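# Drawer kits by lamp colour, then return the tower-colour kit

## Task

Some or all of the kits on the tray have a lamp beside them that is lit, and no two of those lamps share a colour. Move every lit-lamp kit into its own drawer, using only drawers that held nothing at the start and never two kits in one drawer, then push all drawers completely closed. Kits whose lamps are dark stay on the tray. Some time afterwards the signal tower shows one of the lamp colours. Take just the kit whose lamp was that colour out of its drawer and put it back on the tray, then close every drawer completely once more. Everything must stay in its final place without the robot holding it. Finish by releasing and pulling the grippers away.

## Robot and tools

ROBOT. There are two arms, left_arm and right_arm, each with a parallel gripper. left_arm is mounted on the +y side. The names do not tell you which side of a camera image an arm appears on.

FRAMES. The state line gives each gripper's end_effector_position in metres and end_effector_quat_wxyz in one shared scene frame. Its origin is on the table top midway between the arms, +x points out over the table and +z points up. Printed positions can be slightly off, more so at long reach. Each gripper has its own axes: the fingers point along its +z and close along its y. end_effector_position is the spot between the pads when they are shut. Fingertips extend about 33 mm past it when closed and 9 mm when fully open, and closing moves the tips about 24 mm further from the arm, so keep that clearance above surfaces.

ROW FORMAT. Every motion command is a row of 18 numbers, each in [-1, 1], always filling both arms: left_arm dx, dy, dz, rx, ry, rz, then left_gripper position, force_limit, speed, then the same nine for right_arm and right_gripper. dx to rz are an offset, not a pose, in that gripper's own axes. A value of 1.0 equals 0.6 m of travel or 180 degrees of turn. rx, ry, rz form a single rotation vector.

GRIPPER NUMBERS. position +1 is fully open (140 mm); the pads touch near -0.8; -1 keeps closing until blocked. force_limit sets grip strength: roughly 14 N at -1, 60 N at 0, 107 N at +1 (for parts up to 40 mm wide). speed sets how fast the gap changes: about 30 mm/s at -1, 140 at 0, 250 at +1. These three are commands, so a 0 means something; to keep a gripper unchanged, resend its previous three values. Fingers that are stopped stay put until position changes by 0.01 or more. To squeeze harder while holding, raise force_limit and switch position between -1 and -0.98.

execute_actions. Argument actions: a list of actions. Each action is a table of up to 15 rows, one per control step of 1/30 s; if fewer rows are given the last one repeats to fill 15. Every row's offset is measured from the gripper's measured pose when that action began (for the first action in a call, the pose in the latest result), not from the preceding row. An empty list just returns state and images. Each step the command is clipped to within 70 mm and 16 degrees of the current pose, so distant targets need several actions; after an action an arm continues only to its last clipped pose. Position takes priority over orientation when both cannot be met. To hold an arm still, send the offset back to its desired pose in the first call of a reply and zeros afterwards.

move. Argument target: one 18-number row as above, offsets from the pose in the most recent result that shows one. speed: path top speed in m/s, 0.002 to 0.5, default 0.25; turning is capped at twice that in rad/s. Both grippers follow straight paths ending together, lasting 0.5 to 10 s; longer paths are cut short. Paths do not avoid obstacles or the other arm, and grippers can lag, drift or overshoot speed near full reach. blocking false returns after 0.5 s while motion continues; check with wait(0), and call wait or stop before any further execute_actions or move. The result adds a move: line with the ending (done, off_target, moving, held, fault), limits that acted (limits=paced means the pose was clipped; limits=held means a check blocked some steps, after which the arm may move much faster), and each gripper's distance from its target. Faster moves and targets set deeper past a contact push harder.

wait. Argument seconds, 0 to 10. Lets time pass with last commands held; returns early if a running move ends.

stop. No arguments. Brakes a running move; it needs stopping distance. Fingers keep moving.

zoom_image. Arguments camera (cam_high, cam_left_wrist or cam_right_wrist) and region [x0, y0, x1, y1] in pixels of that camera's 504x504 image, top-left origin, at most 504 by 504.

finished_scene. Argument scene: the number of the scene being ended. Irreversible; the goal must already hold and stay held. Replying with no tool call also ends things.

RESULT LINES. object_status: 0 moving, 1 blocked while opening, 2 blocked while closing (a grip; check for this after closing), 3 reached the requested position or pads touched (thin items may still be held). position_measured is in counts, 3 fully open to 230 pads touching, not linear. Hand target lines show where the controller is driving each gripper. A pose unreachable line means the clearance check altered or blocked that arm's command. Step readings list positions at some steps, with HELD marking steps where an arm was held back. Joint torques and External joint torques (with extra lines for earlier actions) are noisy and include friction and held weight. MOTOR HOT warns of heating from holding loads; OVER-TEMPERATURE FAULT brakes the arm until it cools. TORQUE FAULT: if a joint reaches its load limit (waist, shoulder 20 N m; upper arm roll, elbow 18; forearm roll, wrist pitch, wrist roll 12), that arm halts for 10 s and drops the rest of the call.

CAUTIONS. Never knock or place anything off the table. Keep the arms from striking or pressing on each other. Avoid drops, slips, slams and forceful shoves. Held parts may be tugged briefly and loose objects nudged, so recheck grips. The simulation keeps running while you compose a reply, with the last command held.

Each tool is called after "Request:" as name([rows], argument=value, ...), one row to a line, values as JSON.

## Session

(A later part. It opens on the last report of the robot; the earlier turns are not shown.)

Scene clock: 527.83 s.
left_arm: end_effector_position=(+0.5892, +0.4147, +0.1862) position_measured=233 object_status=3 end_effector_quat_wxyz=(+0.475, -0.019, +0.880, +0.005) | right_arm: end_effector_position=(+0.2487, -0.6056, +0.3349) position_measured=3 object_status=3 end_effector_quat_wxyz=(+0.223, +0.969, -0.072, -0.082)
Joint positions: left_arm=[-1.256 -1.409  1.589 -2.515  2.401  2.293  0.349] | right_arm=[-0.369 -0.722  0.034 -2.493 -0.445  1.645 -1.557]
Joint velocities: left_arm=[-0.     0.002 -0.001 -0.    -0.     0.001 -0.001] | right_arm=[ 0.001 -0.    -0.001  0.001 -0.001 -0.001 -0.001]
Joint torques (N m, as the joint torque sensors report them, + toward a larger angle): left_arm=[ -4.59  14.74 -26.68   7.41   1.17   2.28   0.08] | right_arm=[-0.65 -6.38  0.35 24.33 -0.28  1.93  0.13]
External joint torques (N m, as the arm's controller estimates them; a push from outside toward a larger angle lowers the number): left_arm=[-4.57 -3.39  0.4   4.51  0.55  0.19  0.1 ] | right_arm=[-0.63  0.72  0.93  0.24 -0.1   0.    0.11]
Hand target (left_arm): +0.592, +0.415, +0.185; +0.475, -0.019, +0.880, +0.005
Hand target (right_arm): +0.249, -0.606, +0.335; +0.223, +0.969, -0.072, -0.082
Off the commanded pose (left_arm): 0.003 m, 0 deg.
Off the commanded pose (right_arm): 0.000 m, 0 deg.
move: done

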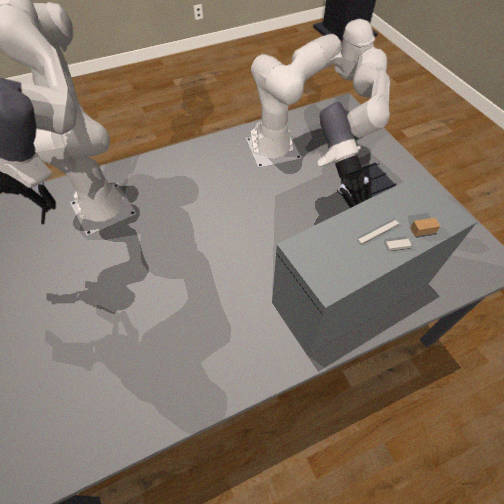

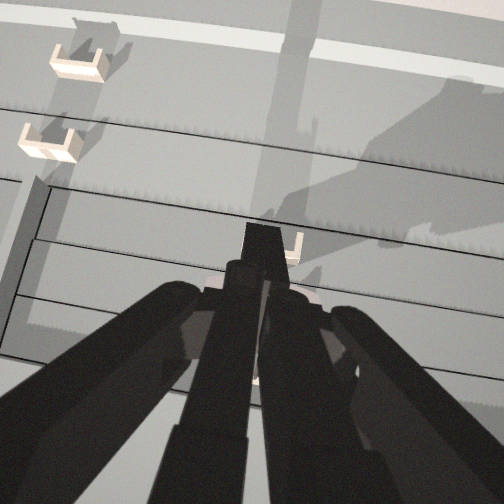

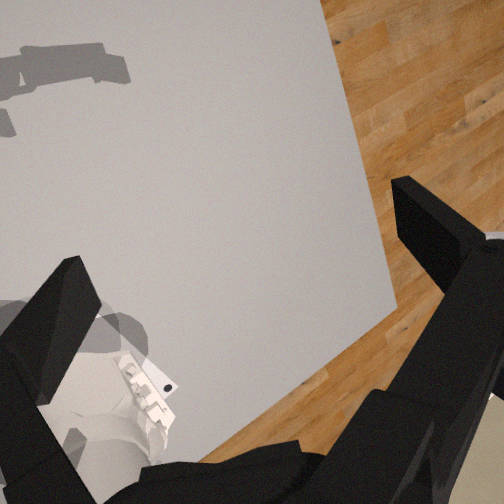

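Hit the stop. Retreat (out and slightly down first).

Request:
move(target=[0.035,0,-0.05,0,0,0,-1,0,0,0,0,0,0,0,0,1,0,0], speed=0.04)

Request:
move(target=[0.05,0,-0.25,0,0.05,0,0.1,0,0,0,0,0,0,0,0,1,0,0], speed=0.15)

Scene clock: 532.53 s.
left_arm: end_effector_position=(+0.5527, +0.4137, +0.1833) position_measured=233 object_status=3 end_effector_quat_wxyz=(+0.473, -0.018, +0.881, +0.004) | right_arm: end_effector_position=(+0.2487, -0.6056, +0.3349) position_measured=3 object_status=3 end_effector_quat_wxyz=(+0.223, +0.969, -0.072, -0.082)
Joint positions: left_arm=[-1.148 -1.409  1.58  -2.625  2.406  2.293  0.349] | right_arm=[-0.369 -0.722  0.034 -2.493 -0.445  1.645 -1.557]
Joint velocities: left_arm=[ 0.003 -0.    -0.002 -0.002  0.     0.     0.   ] | right_arm=[-0.    -0.001  0.001 -0.001  0.001  0.001  0.001]
Joint torques (N m, as the joint torque sensors report them, + toward a larger angle): left_arm=[  1.86  14.52 -27.99   0.44   1.66   1.93  -0.09] | right_arm=[-0.48 -6.31  0.65 24.33 -0.28  1.91  0.13]
External joint torques (N m, as the arm's controller estimates them; a push from outside toward a larger angle lowers the number): left_arm=[ 1.95 -1.49 -2.77 -2.25  1.05 -0.17 -0.07] | right_arm=[-0.48  0.86  1.2   0.27 -0.09 -0.01  0.11]
Hand target (left_arm): +0.552, +0.414, +0.185; +0.474, -0.019, +0.880, +0.006
Hand target (right_arm): +0.249, -0.606, +0.335; +0.223, +0.969, -0.072, -0.082
Off the commanded pose (left_arm): 0.002 m, 0 deg.
Off the commanded pose (right_arm): 0.000 m, 0 deg.
move: done

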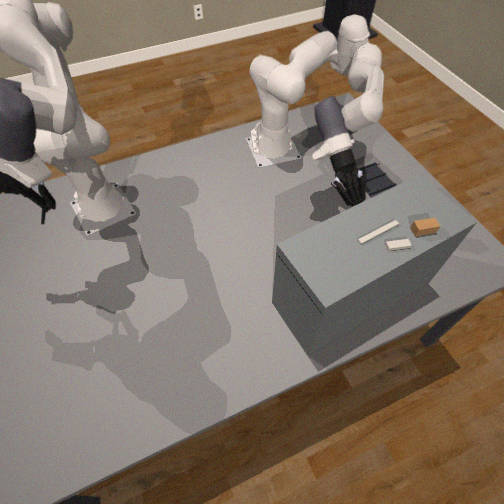

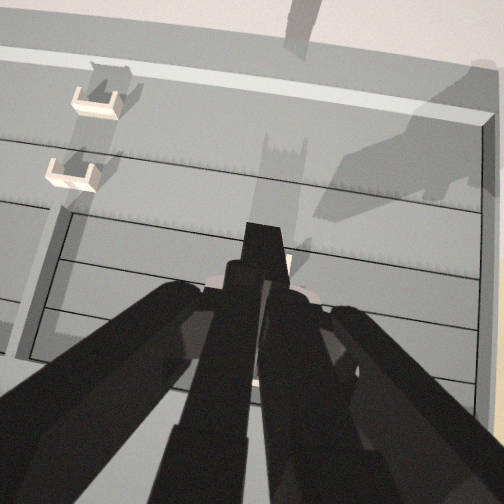

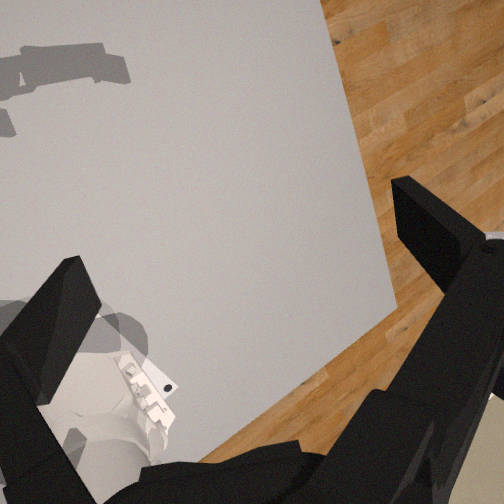

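Scene clock: 534.43 s.
left_arm: end_effector_position=(+0.4108, +0.4126, +0.2420) position_measured=117 object_status=3 end_effector_quat_wxyz=(+0.400, -0.023, +0.916, +0.001) | right_arm: end_effector_position=(+0.2487, -0.6056, +0.3349) position_measured=3 object_status=3 end_effector_quat_wxyz=(+0.223, +0.969, -0.072, -0.082)
Joint positions: left_arm=[-0.642 -1.39   1.147 -2.961  1.741  2.288  0.645] | right_arm=[-0.369 -0.722  0.034 -2.493 -0.445  1.645 -1.557]
Joint velocities: left_arm=[ 0.001 -0.    -0.001  0.001 -0.005  0.     0.035] | right_arm=[ 0.001  0.001 -0.    -0.    -0.001  0.     0.   ]
Joint torques (N m, as the joint torque sensors report them, + toward a larger angle): left_arm=[  1.65   8.97 -19.03   9.88  -0.47   2.59   0.3 ] | right_arm=[-0.38 -6.52  0.57 24.15 -0.29  1.93  0.11]
External joint torques (N m, as the arm's controller estimates them; a push from outside toward a larger angle lowers the number): left_arm=[ 1.64 -0.89 -2.23 -1.43 -1.21 -0.2   0.32] | right_arm=[-0.41  0.56  1.1   0.09 -0.11  0.    0.09]
Hand target (left_arm): +0.410, +0.413, +0.241; +0.398, -0.018, +0.917, +0.003
Hand target (right_arm): +0.249, -0.606, +0.335; +0.223, +0.969, -0.072, -0.082
Off the commanded pose (left_arm): 0.004 m, 1 deg.
Off the commanded pose (right_arm): 0.000 m, 0 deg.
move: off_target (left_arm)

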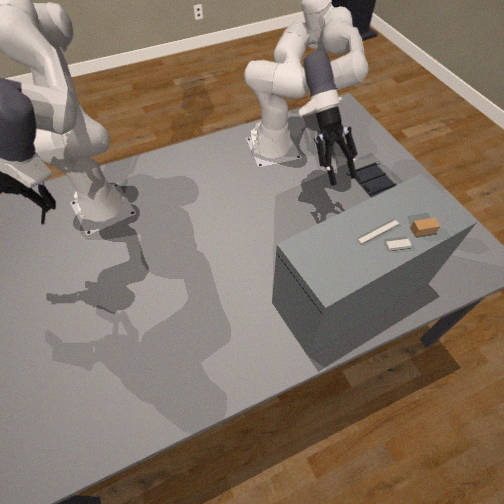

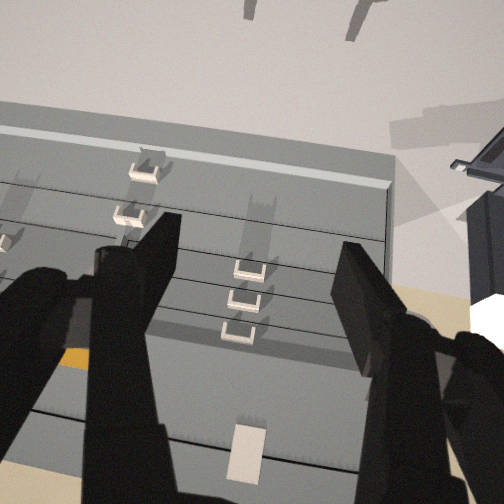

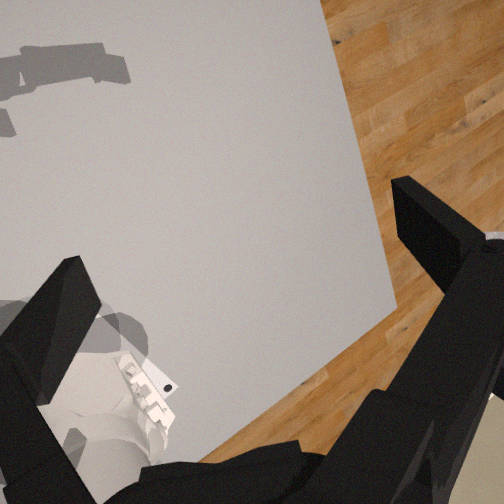

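Request:
finished_scene(scene=2)

The scene is finished: the task was done.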